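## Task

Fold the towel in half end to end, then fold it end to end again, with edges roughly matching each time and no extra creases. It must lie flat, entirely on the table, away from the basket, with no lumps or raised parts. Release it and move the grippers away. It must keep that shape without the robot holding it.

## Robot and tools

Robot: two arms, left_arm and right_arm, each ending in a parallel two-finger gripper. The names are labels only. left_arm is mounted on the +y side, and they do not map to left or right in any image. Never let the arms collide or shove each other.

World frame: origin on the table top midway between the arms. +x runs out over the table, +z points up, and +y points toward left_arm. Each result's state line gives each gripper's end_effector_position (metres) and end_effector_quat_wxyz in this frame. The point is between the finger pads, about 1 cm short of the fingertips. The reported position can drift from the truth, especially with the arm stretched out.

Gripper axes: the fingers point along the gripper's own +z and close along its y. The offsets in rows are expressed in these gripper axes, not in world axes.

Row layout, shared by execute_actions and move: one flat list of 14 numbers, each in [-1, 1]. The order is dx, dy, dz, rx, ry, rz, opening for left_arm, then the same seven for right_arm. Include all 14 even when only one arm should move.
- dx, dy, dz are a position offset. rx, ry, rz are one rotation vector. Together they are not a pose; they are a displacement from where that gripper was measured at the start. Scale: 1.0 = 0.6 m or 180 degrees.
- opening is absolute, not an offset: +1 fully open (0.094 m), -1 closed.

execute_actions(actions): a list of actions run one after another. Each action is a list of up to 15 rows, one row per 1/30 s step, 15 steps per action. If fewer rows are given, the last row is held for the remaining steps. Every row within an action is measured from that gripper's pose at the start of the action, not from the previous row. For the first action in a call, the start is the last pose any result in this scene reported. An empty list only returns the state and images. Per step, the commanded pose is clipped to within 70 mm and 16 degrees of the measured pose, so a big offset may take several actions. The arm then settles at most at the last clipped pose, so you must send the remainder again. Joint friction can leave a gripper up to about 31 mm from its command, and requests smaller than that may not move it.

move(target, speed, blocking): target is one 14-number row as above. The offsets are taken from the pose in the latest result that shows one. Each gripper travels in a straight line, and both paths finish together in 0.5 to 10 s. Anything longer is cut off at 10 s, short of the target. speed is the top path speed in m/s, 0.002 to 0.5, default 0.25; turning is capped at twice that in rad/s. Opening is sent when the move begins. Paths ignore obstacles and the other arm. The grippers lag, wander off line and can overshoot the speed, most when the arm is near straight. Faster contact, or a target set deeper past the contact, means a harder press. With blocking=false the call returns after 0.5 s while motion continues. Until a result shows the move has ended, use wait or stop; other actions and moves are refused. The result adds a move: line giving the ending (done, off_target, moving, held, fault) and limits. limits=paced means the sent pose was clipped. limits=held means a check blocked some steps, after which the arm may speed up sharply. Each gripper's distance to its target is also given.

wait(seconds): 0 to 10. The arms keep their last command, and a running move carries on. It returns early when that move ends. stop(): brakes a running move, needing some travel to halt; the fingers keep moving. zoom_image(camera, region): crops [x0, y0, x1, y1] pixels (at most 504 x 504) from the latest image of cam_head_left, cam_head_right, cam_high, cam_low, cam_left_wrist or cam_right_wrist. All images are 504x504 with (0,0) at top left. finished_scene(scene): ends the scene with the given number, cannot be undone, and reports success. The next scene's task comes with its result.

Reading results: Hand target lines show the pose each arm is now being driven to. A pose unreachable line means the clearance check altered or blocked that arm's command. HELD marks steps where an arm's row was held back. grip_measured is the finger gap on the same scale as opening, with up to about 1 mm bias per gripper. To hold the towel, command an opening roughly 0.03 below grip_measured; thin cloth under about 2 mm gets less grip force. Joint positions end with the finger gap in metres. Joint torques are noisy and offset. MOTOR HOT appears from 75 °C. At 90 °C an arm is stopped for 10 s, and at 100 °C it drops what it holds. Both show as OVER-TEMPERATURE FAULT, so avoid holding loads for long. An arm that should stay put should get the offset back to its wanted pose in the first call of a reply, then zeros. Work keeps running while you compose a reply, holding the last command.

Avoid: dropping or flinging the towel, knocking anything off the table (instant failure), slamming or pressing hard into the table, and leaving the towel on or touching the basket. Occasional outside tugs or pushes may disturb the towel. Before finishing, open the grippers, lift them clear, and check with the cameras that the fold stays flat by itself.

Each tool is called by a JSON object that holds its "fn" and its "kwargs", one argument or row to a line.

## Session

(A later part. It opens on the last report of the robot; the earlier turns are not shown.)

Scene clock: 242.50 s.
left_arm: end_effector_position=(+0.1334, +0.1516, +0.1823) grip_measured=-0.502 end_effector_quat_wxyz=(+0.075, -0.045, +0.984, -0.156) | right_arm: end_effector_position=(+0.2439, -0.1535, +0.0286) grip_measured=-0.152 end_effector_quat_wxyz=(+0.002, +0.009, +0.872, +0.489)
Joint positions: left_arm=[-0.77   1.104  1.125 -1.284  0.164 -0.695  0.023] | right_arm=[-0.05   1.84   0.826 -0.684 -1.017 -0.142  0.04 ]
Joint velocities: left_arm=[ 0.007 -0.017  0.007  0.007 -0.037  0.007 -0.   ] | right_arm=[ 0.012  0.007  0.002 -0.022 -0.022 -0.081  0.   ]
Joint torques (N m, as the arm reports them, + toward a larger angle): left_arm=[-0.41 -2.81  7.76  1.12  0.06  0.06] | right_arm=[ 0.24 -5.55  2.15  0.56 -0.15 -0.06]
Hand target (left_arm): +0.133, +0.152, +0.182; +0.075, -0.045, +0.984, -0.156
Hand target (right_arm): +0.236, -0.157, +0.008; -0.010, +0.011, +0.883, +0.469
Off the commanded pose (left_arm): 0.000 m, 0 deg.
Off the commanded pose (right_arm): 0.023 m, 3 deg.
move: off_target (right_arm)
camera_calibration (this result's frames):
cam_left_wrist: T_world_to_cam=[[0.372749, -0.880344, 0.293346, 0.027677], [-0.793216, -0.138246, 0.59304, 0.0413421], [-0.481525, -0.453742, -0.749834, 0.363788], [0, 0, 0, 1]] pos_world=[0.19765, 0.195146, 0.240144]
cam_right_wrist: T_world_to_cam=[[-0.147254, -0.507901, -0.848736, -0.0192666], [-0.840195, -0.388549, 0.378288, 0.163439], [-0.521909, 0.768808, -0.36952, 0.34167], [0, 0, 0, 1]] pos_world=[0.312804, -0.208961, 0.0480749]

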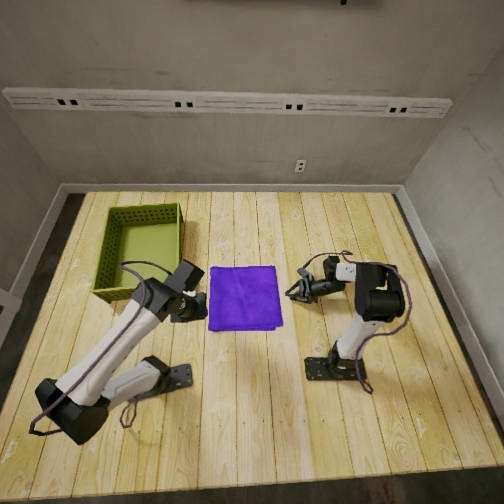

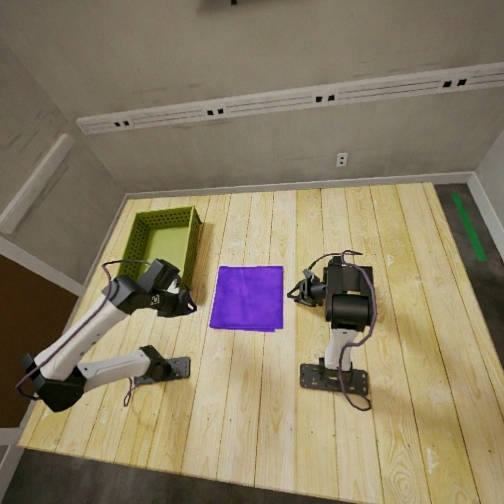

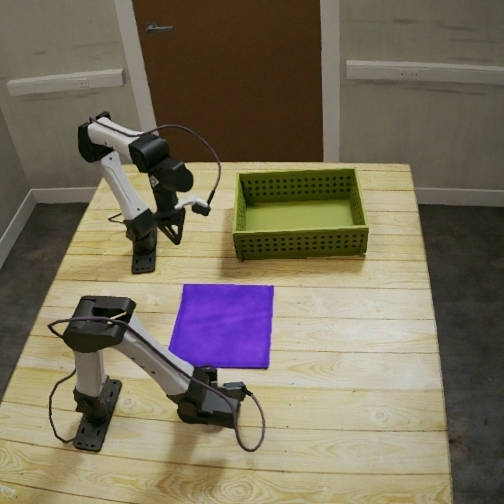

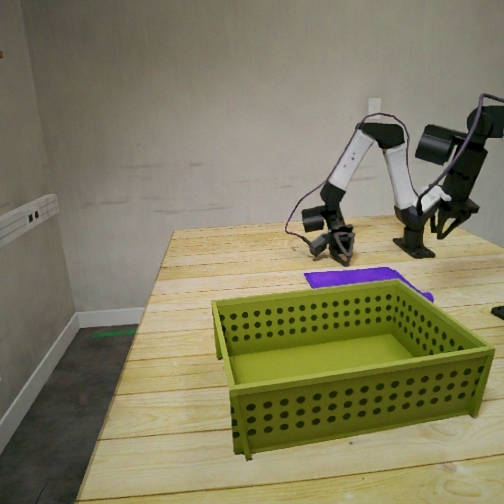

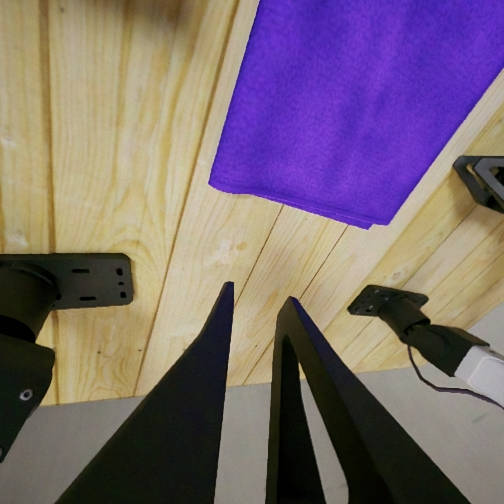

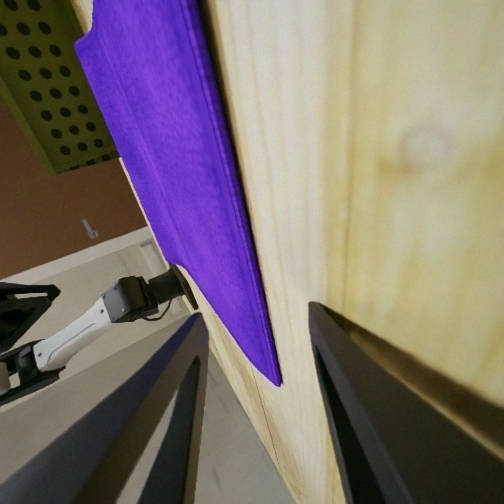

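{"fn": "move", "kwargs": {
  "target": [0,0,0,0,0,0,-0.5,0,0.06,0.115,0,0,0,-0.15],
  "speed": 0.12
}}

{"fn": "zoom_image", "kwargs": {
  "camera": "cam_head_left",
  "region": [200,250,320,350]
}}

Scene clock: 247.40 s.
left_arm: end_effector_position=(+0.1334, +0.1516, +0.1823) grip_measured=-0.502 end_effector_quat_wxyz=(+0.075, -0.045, +0.984, -0.156) | right_arm: end_effector_position=(+0.2484, -0.0736, +0.0304) grip_measured=-0.152 end_effector_quat_wxyz=(-0.008, +0.007, +0.861, +0.508)
Joint positions: left_arm=[-0.77   1.104  1.125 -1.284  0.164 -0.695  0.023] | right_arm=[ 0.234  1.8    0.725 -0.176 -1.036  0.392  0.04 ]
Joint velocities: left_arm=[ 0.007  0.007  0.012 -0.007  0.022 -0.037  0.   ] | right_arm=[-0.002 -0.012 -0.017 -0.022 -0.007  0.007 -0.001]
Joint torques (N m, as the arm reports them, + toward a larger angle): left_arm=[-0.4  -2.79  7.76  1.12  0.07  0.05] | right_arm=[  0.9  -10.36   3.01   1.02  -0.17   0.  ]
Hand target (left_arm): +0.133, +0.152, +0.182; +0.075, -0.045, +0.984, -0.156
Hand target (right_arm): +0.245, -0.075, +0.024; -0.001, +0.008, +0.871, +0.491
Off the commanded pose (left_arm): 0.000 m, 0 deg.
Off the commanded pose (right_arm): 0.008 m, 3 deg.
move: off_target (right_arm)
camera_calibration (this result's frames):
cam_left_wrist: T_world_to_cam=[[0.372749, -0.880344, 0.293346, 0.027677], [-0.793216, -0.138246, 0.59304, 0.0413421], [-0.481525, -0.453742, -0.749834, 0.363788], [0, 0, 0, 1]] pos_world=[0.19765, 0.195146, 0.240144]
cam_right_wrist: T_world_to_cam=[[-0.152771, -0.472347, -0.868072, 0.0280522], [-0.829665, -0.415951, 0.372345, 0.193104], [-0.536951, 0.777093, -0.328345, 0.286231], [0, 0, 0, 1]] pos_world=[0.318189, -0.128856, 0.0464327]

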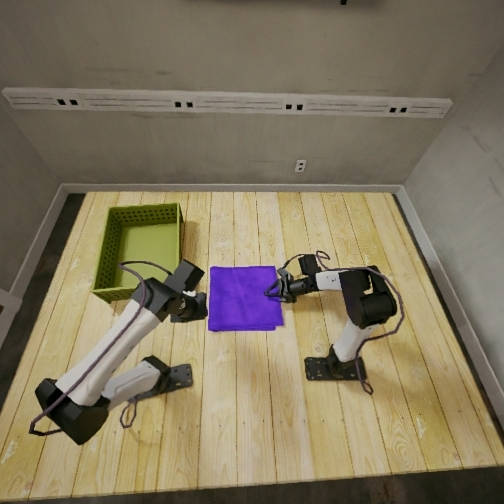

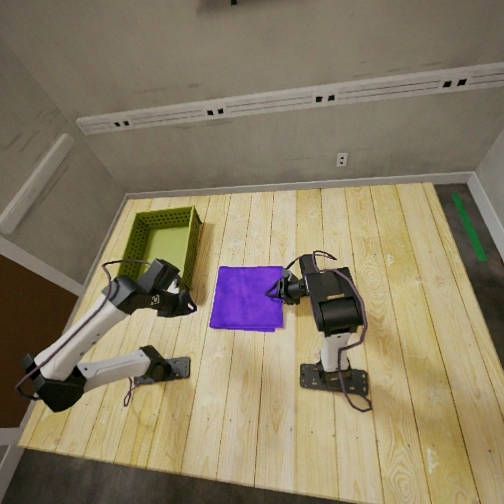

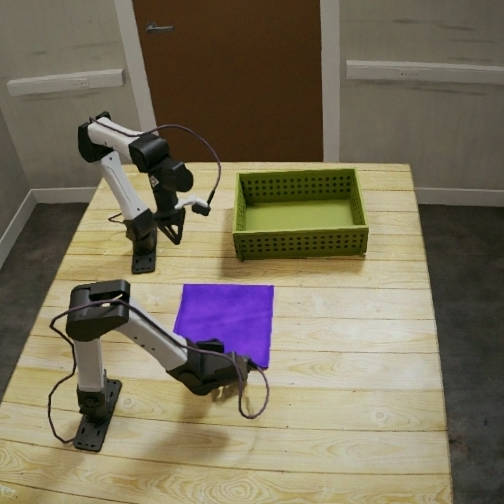

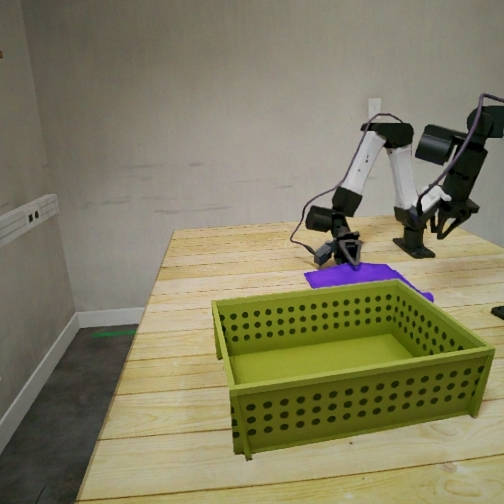

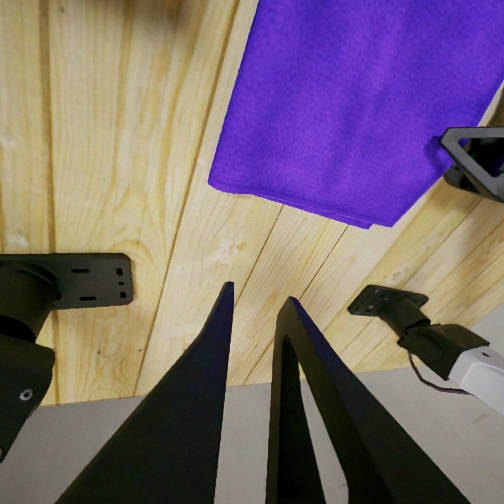

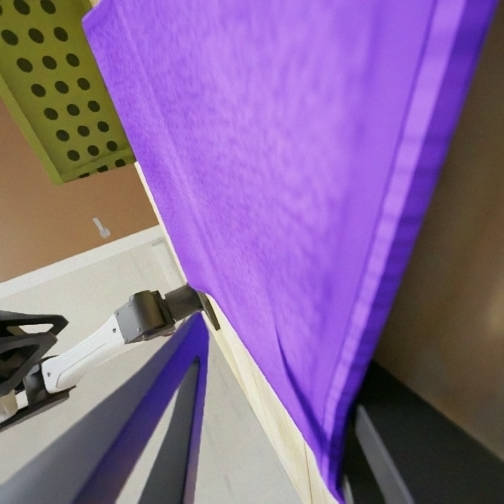

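Region (200, 250, 320, 350) of cam_head_left's 504x504 image, scaled by 4.200, with more detail than that image has.

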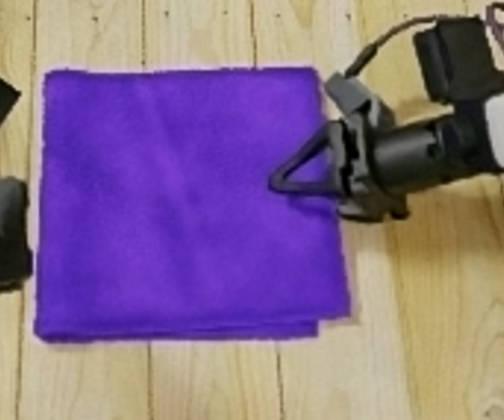

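{"fn": "move", "kwargs": {
  "target": [0,0,0,0,0,0,-0.5,0,0,0,0,0,0,-1]
}}

{"fn": "move", "kwargs": {
  "target": [0,0,0,0,0,0,-0.5,0,0.1,0.0,0,0,0,-1],
  "speed": 0.06
}}

{"fn": "zoom_image", "kwargs": {
  "camera": "cam_head_left",
  "region": [200,250,320,350]
}}

Scene clock: 249.30 s.
left_arm: end_effector_position=(+0.1334, +0.1516, +0.1823) grip_measured=-0.502 end_effector_quat_wxyz=(+0.075, -0.045, +0.984, -0.156) | right_arm: end_effector_position=(+0.2489, -0.0735, +0.0305) grip_measured=-0.881 end_effector_quat_wxyz=(-0.007, +0.008, +0.861, +0.508)
Joint positions: left_arm=[-0.77   1.104  1.125 -1.284  0.164 -0.695  0.023] | right_arm=[ 0.234  1.8    0.725 -0.172 -1.035  0.396  0.006]
Joint velocities: left_arm=[-0.027 -0.017 -0.002 -0.066 -0.022 -0.007  0.001] | right_arm=[-0.002  0.017  0.007 -0.066 -0.007  0.007  0.   ]
Joint torques (N m, as the arm reports them, + toward a larger angle): left_arm=[-0.4  -2.79  7.76  1.12  0.07  0.06] | right_arm=[ 0.11 -8.84  4.76  0.85 -0.57 -0.08]
Hand target (left_arm): +0.133, +0.152, +0.182; +0.075, -0.045, +0.984, -0.156
Hand target (right_arm): +0.248, -0.074, +0.030; -0.008, +0.007, +0.861, +0.508
Off the commanded pose (left_arm): 0.000 m, 0 deg.
Off the commanded pose (right_arm): 0.001 m, 0 deg.
move: done
camera_calibration (this result's frames):
cam_left_wrist: T_world_to_cam=[[0.372749, -0.880344, 0.293346, 0.027677], [-0.793216, -0.138246, 0.59304, 0.0413421], [-0.481525, -0.453742, -0.749834, 0.363788], [0, 0, 0, 1]] pos_world=[0.19765, 0.195146, 0.240144]
cam_right_wrist: T_world_to_cam=[[-0.153664, -0.471713, -0.868259, 0.028507], [-0.830611, -0.414295, 0.372082, 0.193907], [-0.535232, 0.778361, -0.328148, 0.286146], [0, 0, 0, 1]] pos_world=[0.318596, -0.128943, 0.0465006]

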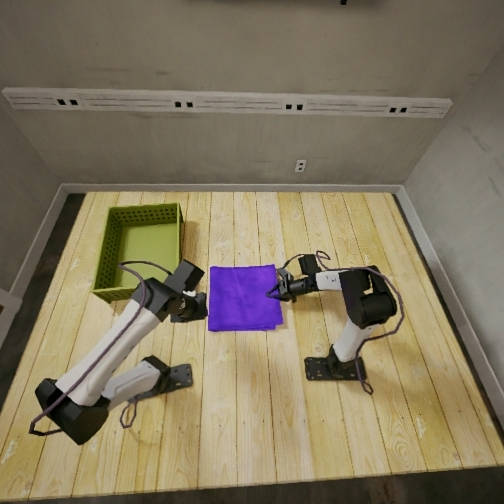

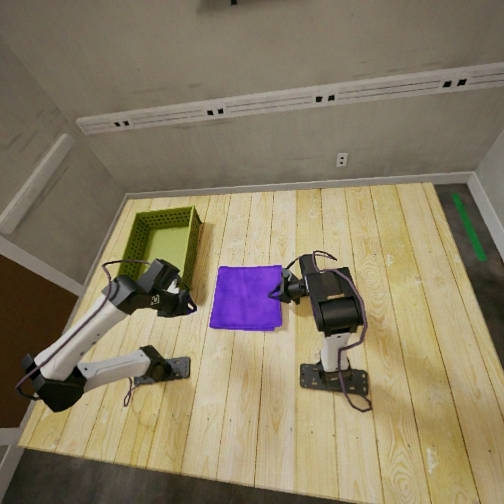

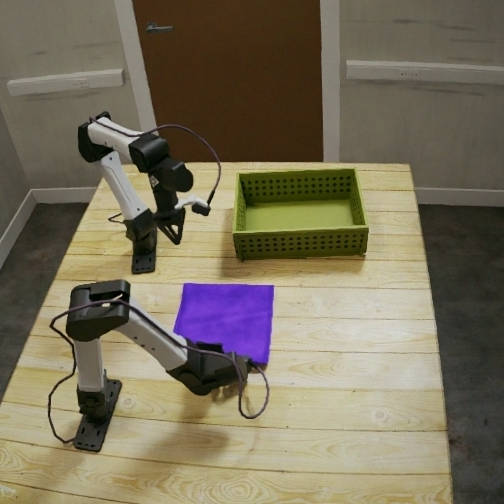

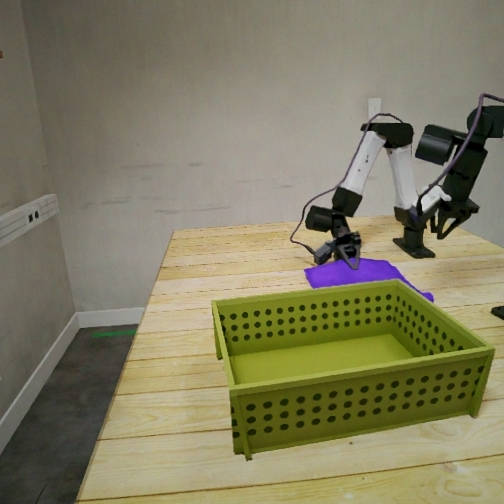

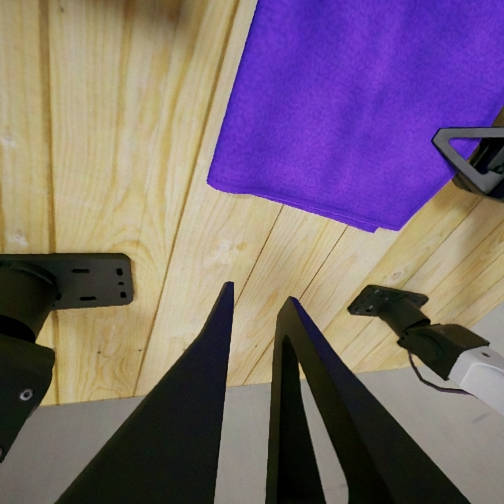

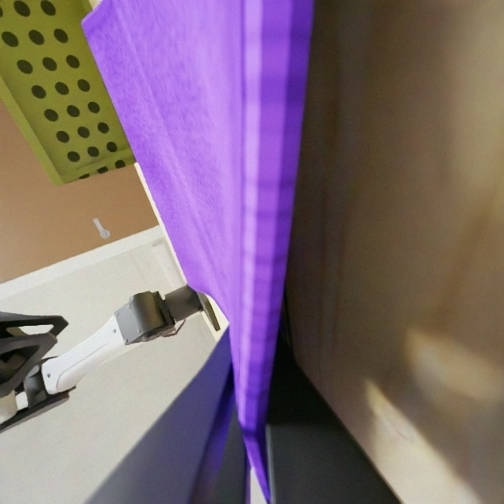

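Scene clock: 250.77 s.
left_arm: end_effector_position=(+0.1334, +0.1516, +0.1823) grip_measured=-0.502 end_effector_quat_wxyz=(+0.075, -0.045, +0.984, -0.156) | right_arm: end_effector_position=(+0.2456, -0.0485, +0.0711) grip_measured=-0.881 end_effector_quat_wxyz=(-0.018, +0.018, +0.862, +0.506)
Joint positions: left_arm=[-0.77   1.104  1.125 -1.284  0.164 -0.695  0.023] | right_arm=[ 0.325  1.67   0.772 -0.232 -1.001  0.568  0.006]
Joint velocities: left_arm=[-0.002  0.012 -0.002  0.037  0.007  0.066  0.   ] | right_arm=[-0.012  0.002 -0.002 -0.095 -0.022  0.022 -0.   ]
Joint torques (N m, as the arm reports them, + toward a larger angle): left_arm=[-0.41 -2.8   7.75  1.12  0.07  0.06] | right_arm=[  1.04 -10.56   7.13   0.96  -0.51   0.03]
Hand target (left_arm): +0.133, +0.152, +0.182; +0.075, -0.045, +0.984, -0.156
Hand target (right_arm): +0.250, -0.044, +0.083; -0.008, +0.008, +0.861, +0.509
Off the commanded pose (left_arm): 0.000 m, 0 deg.
Off the commanded pose (right_arm): 0.013 m, 2 deg.
move: off_target (right_arm)
camera_calibration (this result's frames):
cam_left_wrist: T_world_to_cam=[[0.372749, -0.880344, 0.293346, 0.027677], [-0.793216, -0.138246, 0.59304, 0.0413421], [-0.481525, -0.453742, -0.749834, 0.363788], [0, 0, 0, 1]] pos_world=[0.19765, 0.195146, 0.240144]
cam_right_wrist: T_world_to_cam=[[-0.181182, -0.475621, -0.860789, 0.0811452], [-0.821536, -0.407941, 0.398324, 0.18262], [-0.540602, 0.779339, -0.316828, 0.278894], [0, 0, 0, 1]] pos_world=[0.315502, -0.10426, 0.0854683]

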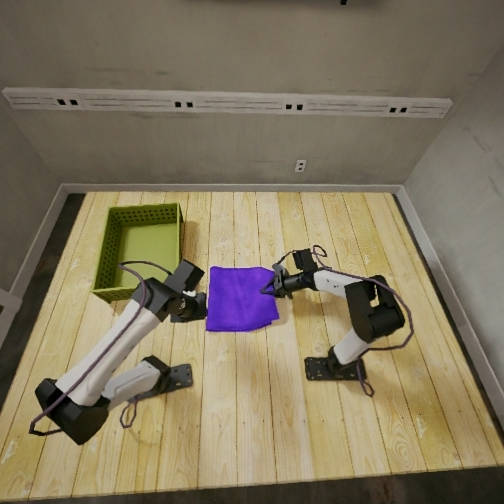

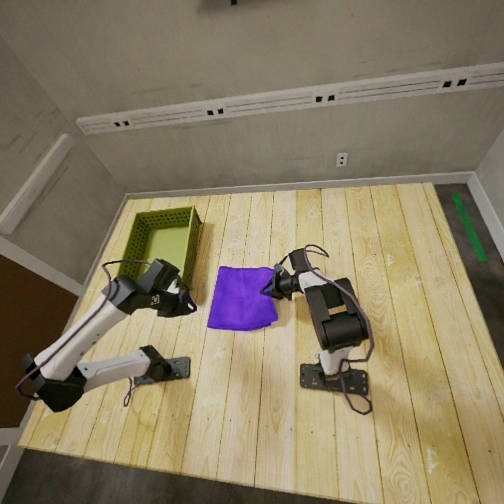

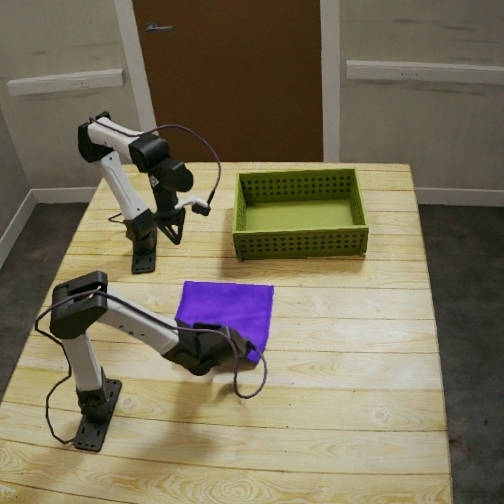

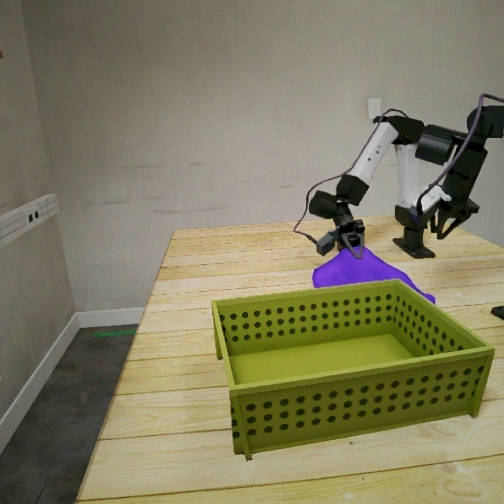

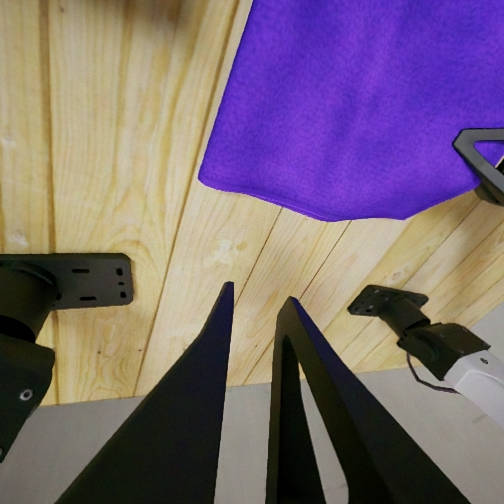

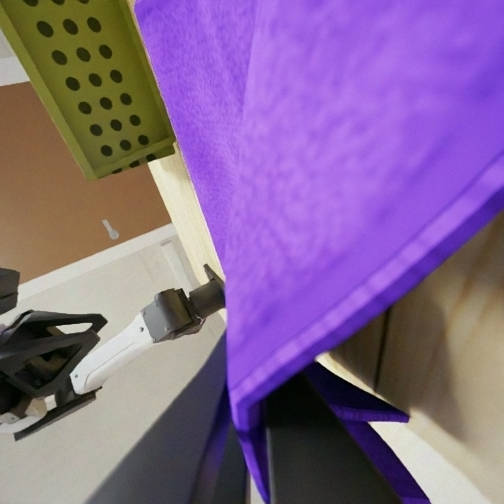

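Region (200, 250, 320, 350) of cam_head_left's 504x504 image, scaled by 4.200, with more detail than that image has.

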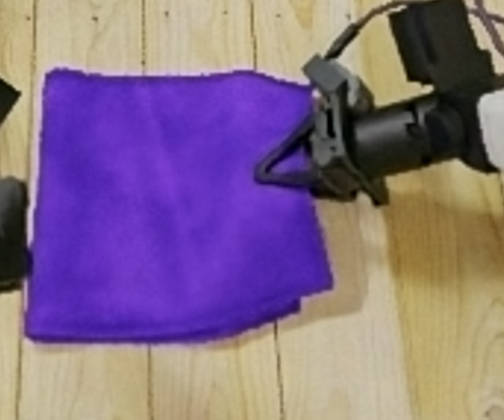

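{"fn": "execute_actions", "kwargs": {
  "actions": []
}}

Scene clock: 256.03 s.
left_arm: end_effector_position=(+0.1334, +0.1516, +0.1823) grip_measured=-0.502 end_effector_quat_wxyz=(+0.075, -0.045, +0.984, -0.156) | right_arm: end_effector_position=(+0.2455, -0.0486, +0.0710) grip_measured=-0.881 end_effector_quat_wxyz=(-0.019, +0.018, +0.863, +0.505)
Joint positions: left_arm=[-0.77   1.104  1.125 -1.284  0.164 -0.695  0.023] | right_arm=[ 0.325  1.67   0.772 -0.233 -1.     0.569  0.006]
Joint velocities: left_arm=[ 0.007 -0.002 -0.002  0.007 -0.007  0.037 -0.   ] | right_arm=[-0.002 -0.017  0.002  0.051 -0.007  0.007 -0.   ]
Joint torques (N m, as the arm reports them, + toward a larger angle): left_arm=[-0.41 -2.79  7.75  1.12  0.07  0.06] | right_arm=[  0.96 -10.53   7.23   0.95  -0.49   0.03]
Hand target (left_arm): +0.133, +0.152, +0.182; +0.075, -0.045, +0.984, -0.156
Hand target (right_arm): +0.249, -0.044, +0.083; -0.008, +0.008, +0.861, +0.509
Off the commanded pose (left_arm): 0.000 m, 0 deg.
Off the commanded pose (right_arm): 0.014 m, 2 deg.
camera_calibration (this result's frames):
cam_left_wrist: T_world_to_cam=[[0.372749, -0.880344, 0.293346, 0.027677], [-0.793216, -0.138246, 0.59304, 0.0413421], [-0.481525, -0.453742, -0.749834, 0.363788], [0, 0, 0, 1]] pos_world=[0.19765, 0.195146, 0.240144]
cam_right_wrist: T_world_to_cam=[[-0.183242, -0.476318, -0.859967, 0.0813353], [-0.821136, -0.406816, 0.400295, 0.182384], [-0.540516, 0.779501, -0.316577, 0.278831], [0, 0, 0, 1]] pos_world=[0.315379, -0.104411, 0.0852097]

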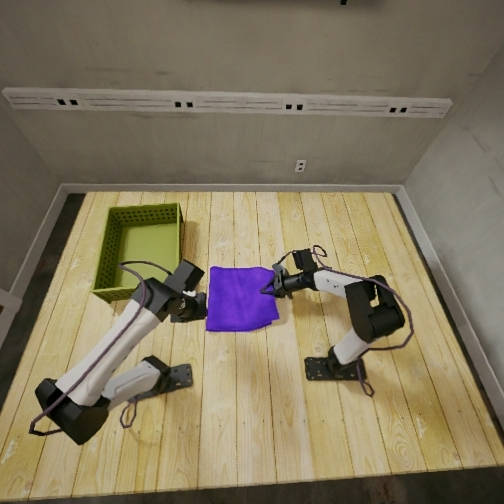

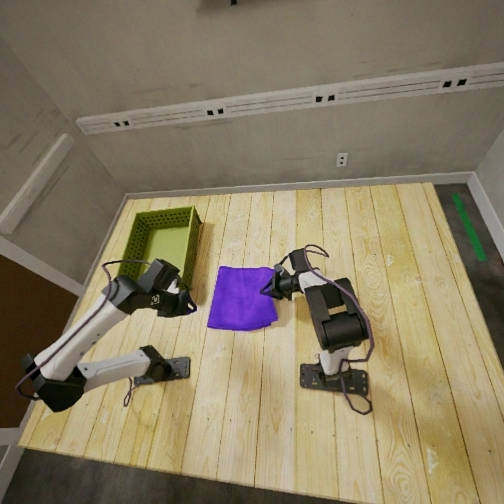

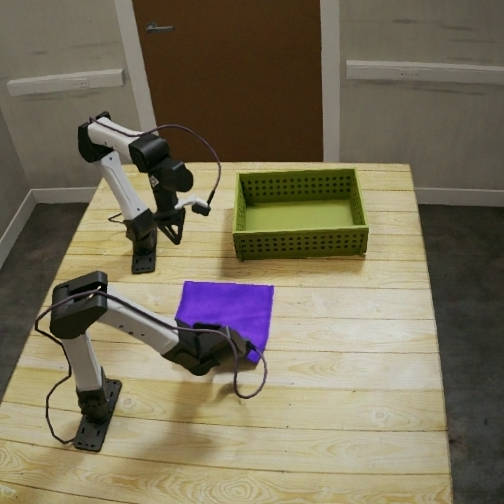

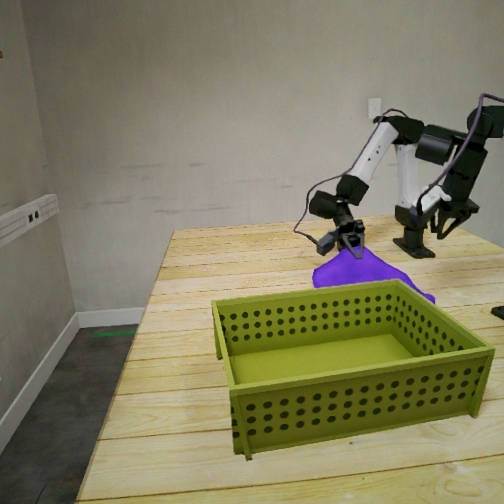

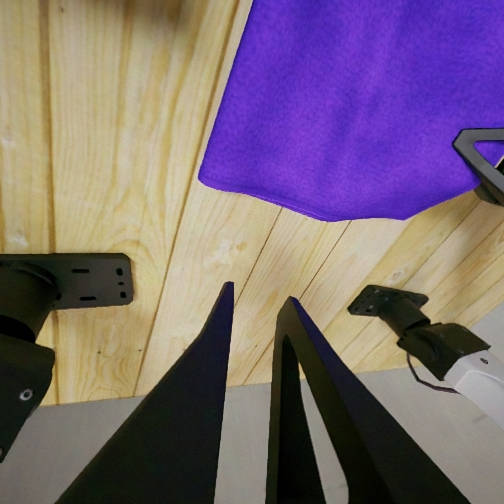

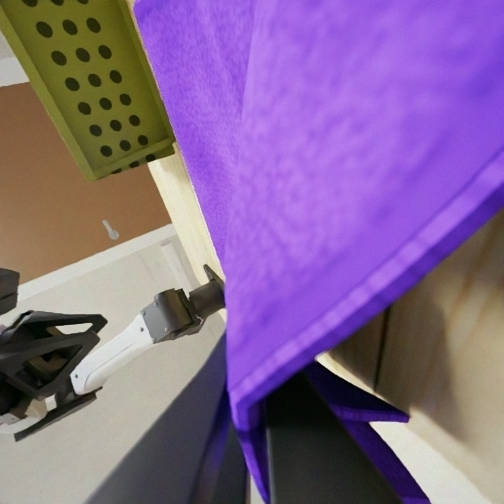

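{"fn": "move", "kwargs": {
  "target": [-0.036,0.116,-0.175,0,0,0,-0.5,0.008,0.152,0.067,0.15,0,0,-1],
  "speed": 0.15
}}

Scene clock: 260.37 s.
left_arm: end_effector_position=(+0.1363, +0.2496, +0.2569) grip_measured=-0.502 end_effector_quat_wxyz=(+0.180, -0.061, +0.971, -0.144) | right_arm: end_effector_position=(+0.2429, +0.0272, +0.1303) grip_measured=-0.881 end_effector_quat_wxyz=(-0.022, +0.015, +0.955, +0.294)
Joint positions: left_arm=[-0.199  0.983  1.359 -1.555  0.258 -0.183  0.023] | right_arm=[ 0.701  1.726  1.354 -0.832 -0.484  0.781  0.006]
Joint velocities: left_arm=[-0.012 -0.007 -0.007  0.051 -0.007 -0.007  0.001] | right_arm=[-0.007  0.032 -0.002  0.007 -0.037 -0.066 -0.002]
Joint torques (N m, as the arm reports them, + toward a larger angle): left_arm=[ 0.66 -1.71  8.31  1.19  0.18  0.13] | right_arm=[ 0.84 -8.63  8.39  0.93 -0.29  0.04]
Hand target (left_arm): +0.133, +0.251, +0.263; +0.190, -0.062, +0.969, -0.144
Hand target (right_arm): +0.244, +0.032, +0.131; -0.024, +0.014, +0.956, +0.292
Off the commanded pose (left_arm): 0.006 m, 12 deg.
Off the commanded pose (right_arm): 0.004 m, 1 deg.
joint sent to its limit (left arm) — the command would take joint 4 (wrist pitch) past its lower limit, so that joint was sent only as far as its limit.
move: off_target (left_arm)
camera_calibration (this result's frames):
cam_left_wrist: T_world_to_cam=[[0.36578, -0.864259, 0.345342, 0.0745312], [-0.8848, -0.207824, 0.417059, 0.0880183], [-0.288676, -0.45811, -0.840714, 0.463727], [0, 0, 0, 1]] pos_world=[0.184484, 0.295145, 0.327415]
cam_right_wrist: T_world_to_cam=[[-0.173795, -0.812733, -0.556112, 0.135301], [-0.81189, -0.201348, 0.54799, 0.160235], [-0.557341, 0.54674, -0.624857, 0.287714], [0, 0, 0, 1]] pos_world=[0.313962, -0.0150782, 0.167216]

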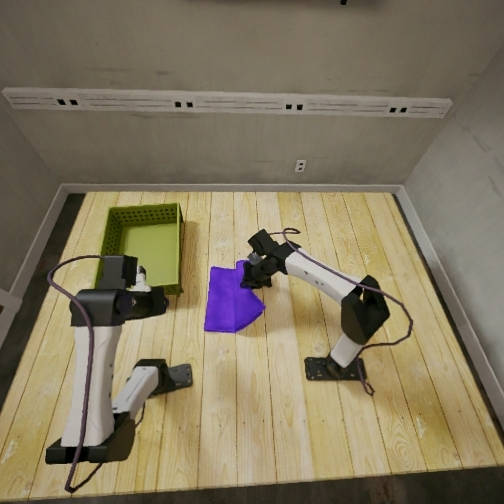

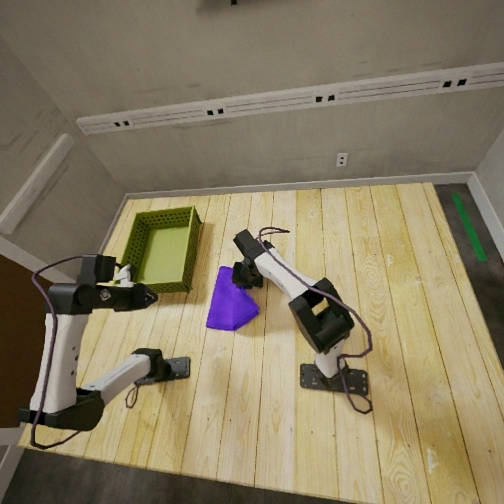

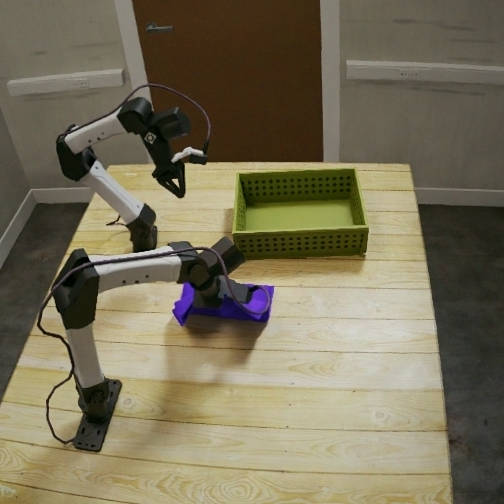

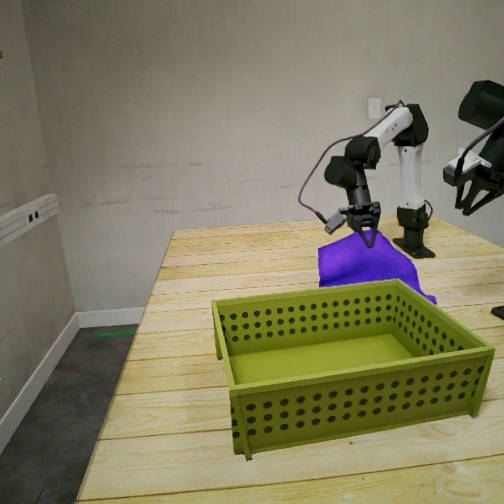

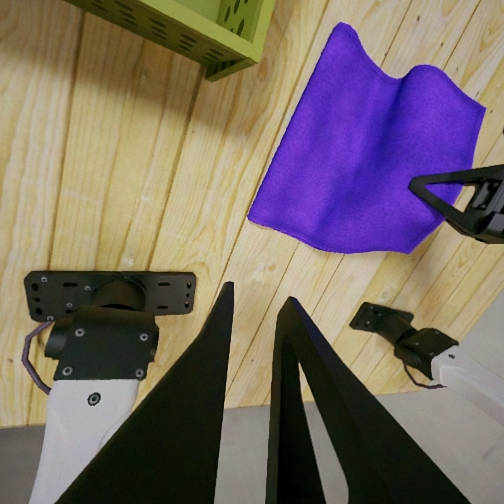

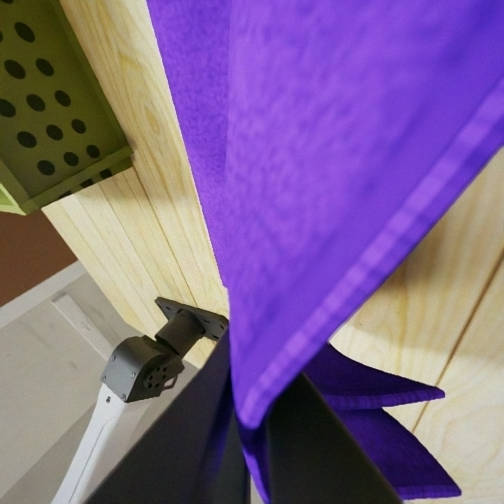

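{"fn": "move", "kwargs": {
  "target": [0,0,0,0,0,0,-0.5,0.003,0.035,0.165,0.15,0,0,-1],
  "speed": 0.12
}}

{"fn": "zoom_image", "kwargs": {
  "camera": "cam_head_left",
  "region": [170,220,330,360]
}}

{"fn": "zoom_image", "kwargs": {
  "camera": "cam_high",
  "region": [130,230,330,380]
}}

Scene clock: 266.33 s.
left_arm: end_effector_position=(+0.1363, +0.2496, +0.2569) grip_measured=-0.502 end_effector_quat_wxyz=(+0.180, -0.060, +0.971, -0.144) | right_arm: end_effector_position=(+0.2392, +0.0972, +0.0605) grip_measured=-0.881 end_effector_quat_wxyz=(-0.026, +0.011, +0.997, +0.070)
Joint positions: left_arm=[-0.199  0.983  1.359 -1.555  0.258 -0.182  0.023] | right_arm=[ 0.962  2.229  1.917 -1.178 -0.126  0.946  0.006]
Joint velocities: left_arm=[-0.007  0.007 -0.012  0.037 -0.022 -0.007 -0.001] | right_arm=[-0.012 -0.002 -0.012 -0.022  0.022  0.095  0.   ]
Joint torques (N m, as the arm reports them, + toward a larger angle): left_arm=[-0.4  -0.76  6.85  1.34  0.15  0.05] | right_arm=[  0.87 -13.33   7.91   0.36  -0.12   0.07]
Hand target (left_arm): +0.136, +0.250, +0.257; +0.180, -0.061, +0.971, -0.144
Hand target (right_arm): +0.238, +0.100, +0.059; -0.026, +0.010, +0.998, +0.064
Off the commanded pose (left_arm): 0.000 m, 0 deg.
Off the commanded pose (right_arm): 0.003 m, 1 deg.
move: done
camera_calibration (this result's frames):
cam_left_wrist: T_world_to_cam=[[0.364794, -0.864778, 0.345087, 0.0748607], [-0.885135, -0.207094, 0.41671, 0.0879714], [-0.288896, -0.457462, -0.840992, 0.463667], [0, 0, 0, 1]] pos_world=[0.184509, 0.295066, 0.327448]
cam_right_wrist: T_world_to_cam=[[-0.157967, -0.977804, -0.137643, 0.139645], [-0.803798, 0.0463674, 0.593092, 0.180845], [-0.573546, 0.204326, -0.793282, 0.251125], [0, 0, 0, 1]] pos_world=[0.311454, 0.0768487, 0.111176]

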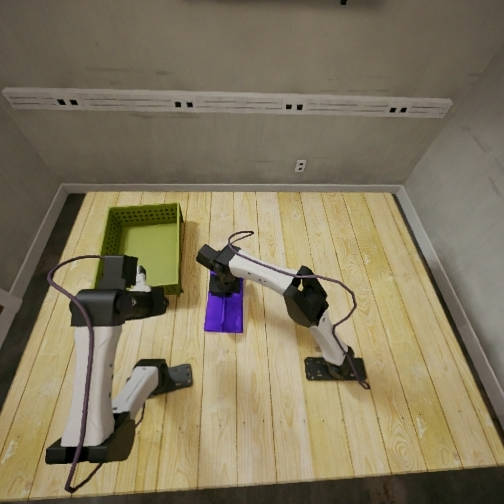

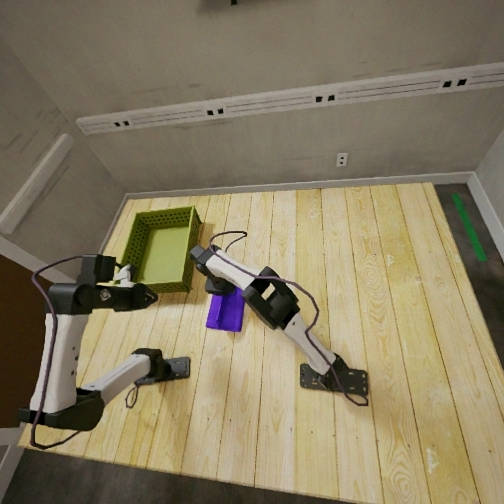

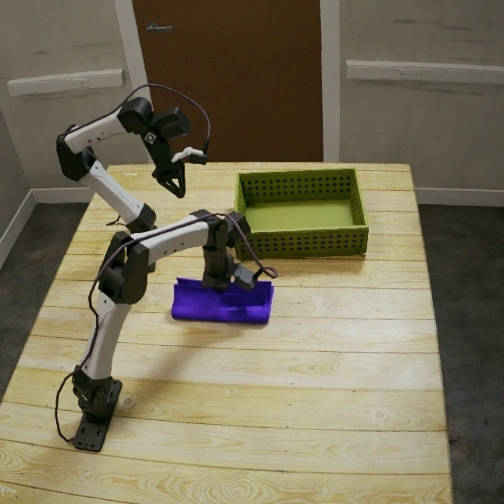

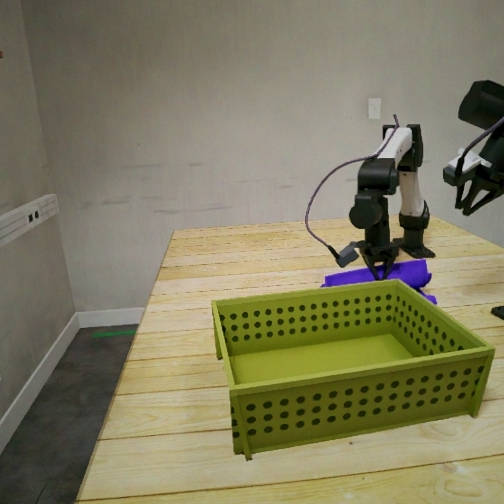

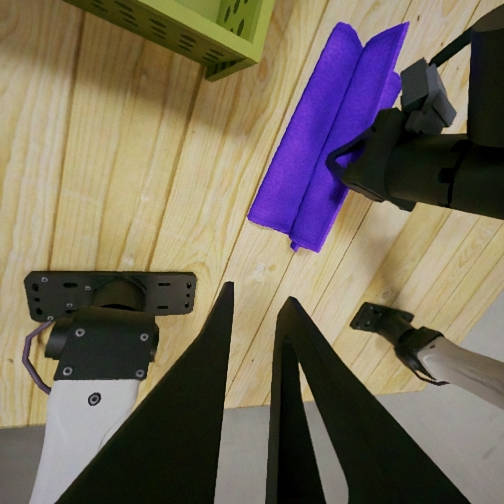

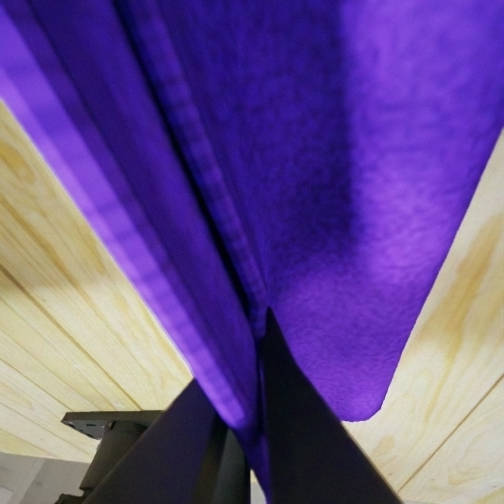

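Region (170, 220, 330, 360) of cam_head_left's 504x504 image, scaled by 3.150, with more detail than that image has; it fills the top 441 rows of this view, and the rest is white.

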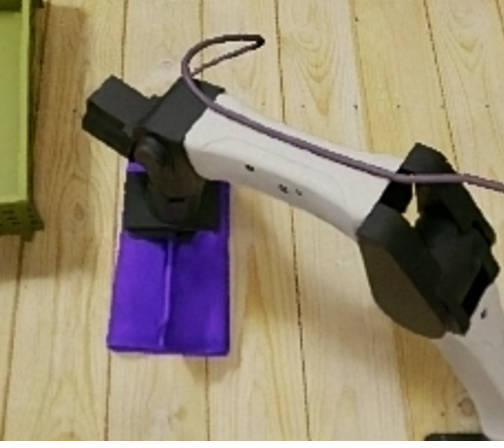

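Region (130, 230, 330, 380) of cam_high's 504x504 image, scaled by 2.520, with more detail than that image has; it fills the top 378 rows of this view, and the rest is white.

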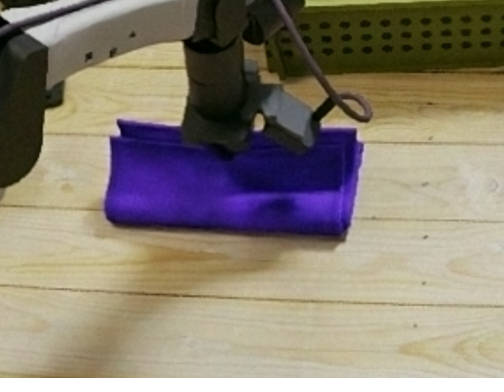

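{"fn": "move", "kwargs": {
  "target": [0,0,0,0,0,0,-0.5,0,0.025,0,0.22,0,0,-1],
  "speed": 0.1
}}

{"fn": "zoom_image", "kwargs": {
  "camera": "cam_low",
  "region": [290,180,504,320]
}}

Scene clock: 272.67 s.
left_arm: end_effector_position=(+0.1363, +0.2496, +0.2569) grip_measured=-0.502 end_effector_quat_wxyz=(+0.180, -0.060, +0.971, -0.144) | right_arm: end_effector_position=(+0.2402, +0.1081, +0.0637) grip_measured=-0.881 end_effector_quat_wxyz=(+0.071, -0.017, +0.993, -0.092)
Joint positions: left_arm=[-0.199  0.983  1.359 -1.555  0.258 -0.182  0.023] | right_arm=[ 1.1    2.511  2.412 -1.561  0.215  1.034  0.006]
Joint velocities: left_arm=[ 0.007  0.017 -0.002  0.022 -0.022 -0.022  0.   ] | right_arm=[ 0.012 -0.007  0.012 -0.022 -0.007 -0.007 -0.   ]
Joint torques (N m, as the arm reports them, + toward a larger angle): left_arm=[-0.4  -0.77  6.87  1.34  0.15  0.05] | right_arm=[  1.03 -14.99   7.5    0.04   0.11   0.07]
Hand target (left_arm): +0.136, +0.250, +0.257; +0.180, -0.060, +0.971, -0.144
Hand target (right_arm): +0.239, +0.111, +0.062; +0.076, -0.020, +0.992, -0.097
Off the commanded pose (left_arm): 0.000 m, 0 deg.
Off the commanded pose (right_arm): 0.004 m, 24 deg; orientation clipped at the last step of the last action.
joint sent to its limit (right arm) — the command would take joint 4 (wrist pitch) past its lower limit, so that joint was sent only as far as its limit.
move: off_target (right_arm); limits=paced
camera_calibration (this result's frames):
cam_left_wrist: T_world_to_cam=[[0.364794, -0.864778, 0.345087, 0.0748607], [-0.885135, -0.207094, 0.41671, 0.0879714], [-0.288896, -0.457462, -0.840992, 0.463667], [0, 0, 0, 1]] pos_world=[0.184509, 0.295066, 0.327448]
cam_right_wrist: T_world_to_cam=[[-0.110347, -0.981291, 0.157769, 0.121021], [-0.906016, 0.164575, 0.389937, 0.203973], [-0.408607, -0.0999127, -0.907225, 0.25248], [0, 0, 0, 1]] pos_world=[0.301322, 0.110414, 0.130426]

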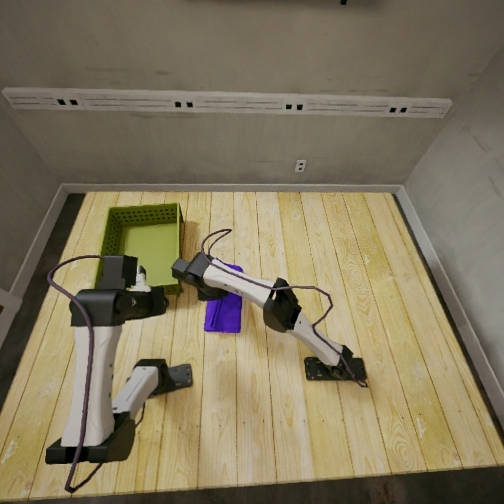

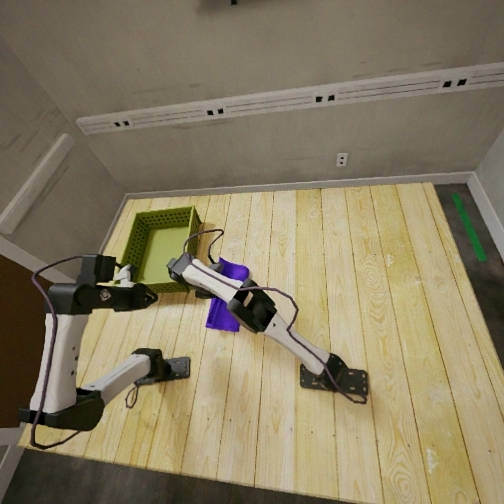

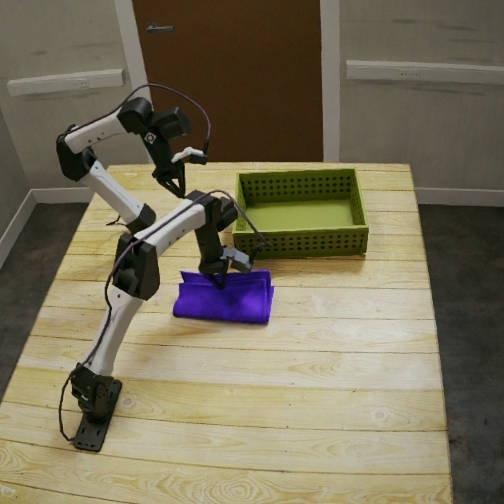

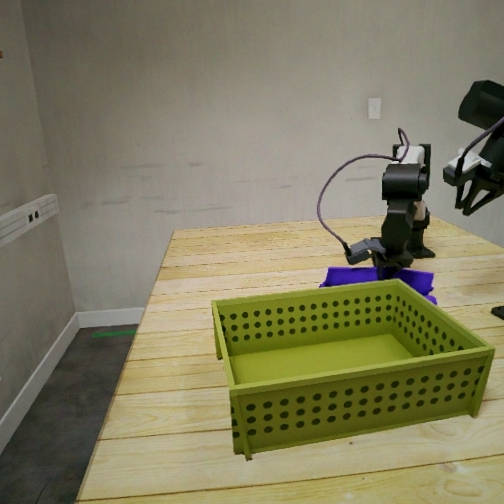

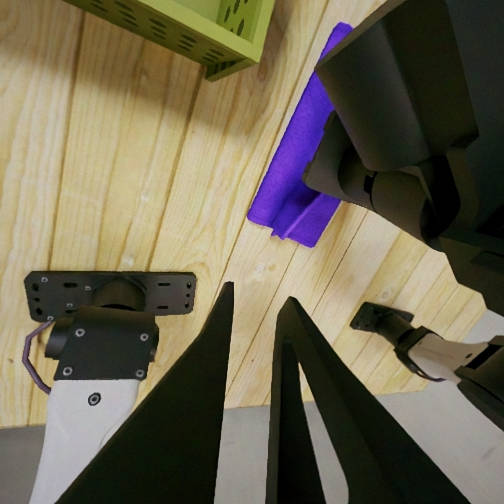

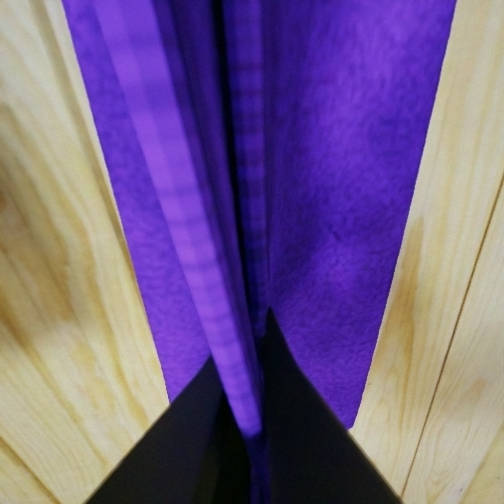

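Region (290, 180, 504, 320) of cam_low's 504x504 image, scaled by 2.355, with more detail than that image has; it fills the top 330 rows of this view, and the rest is white.

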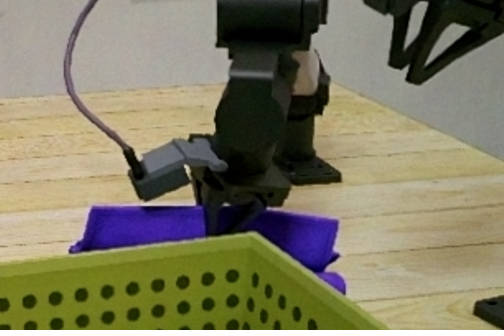

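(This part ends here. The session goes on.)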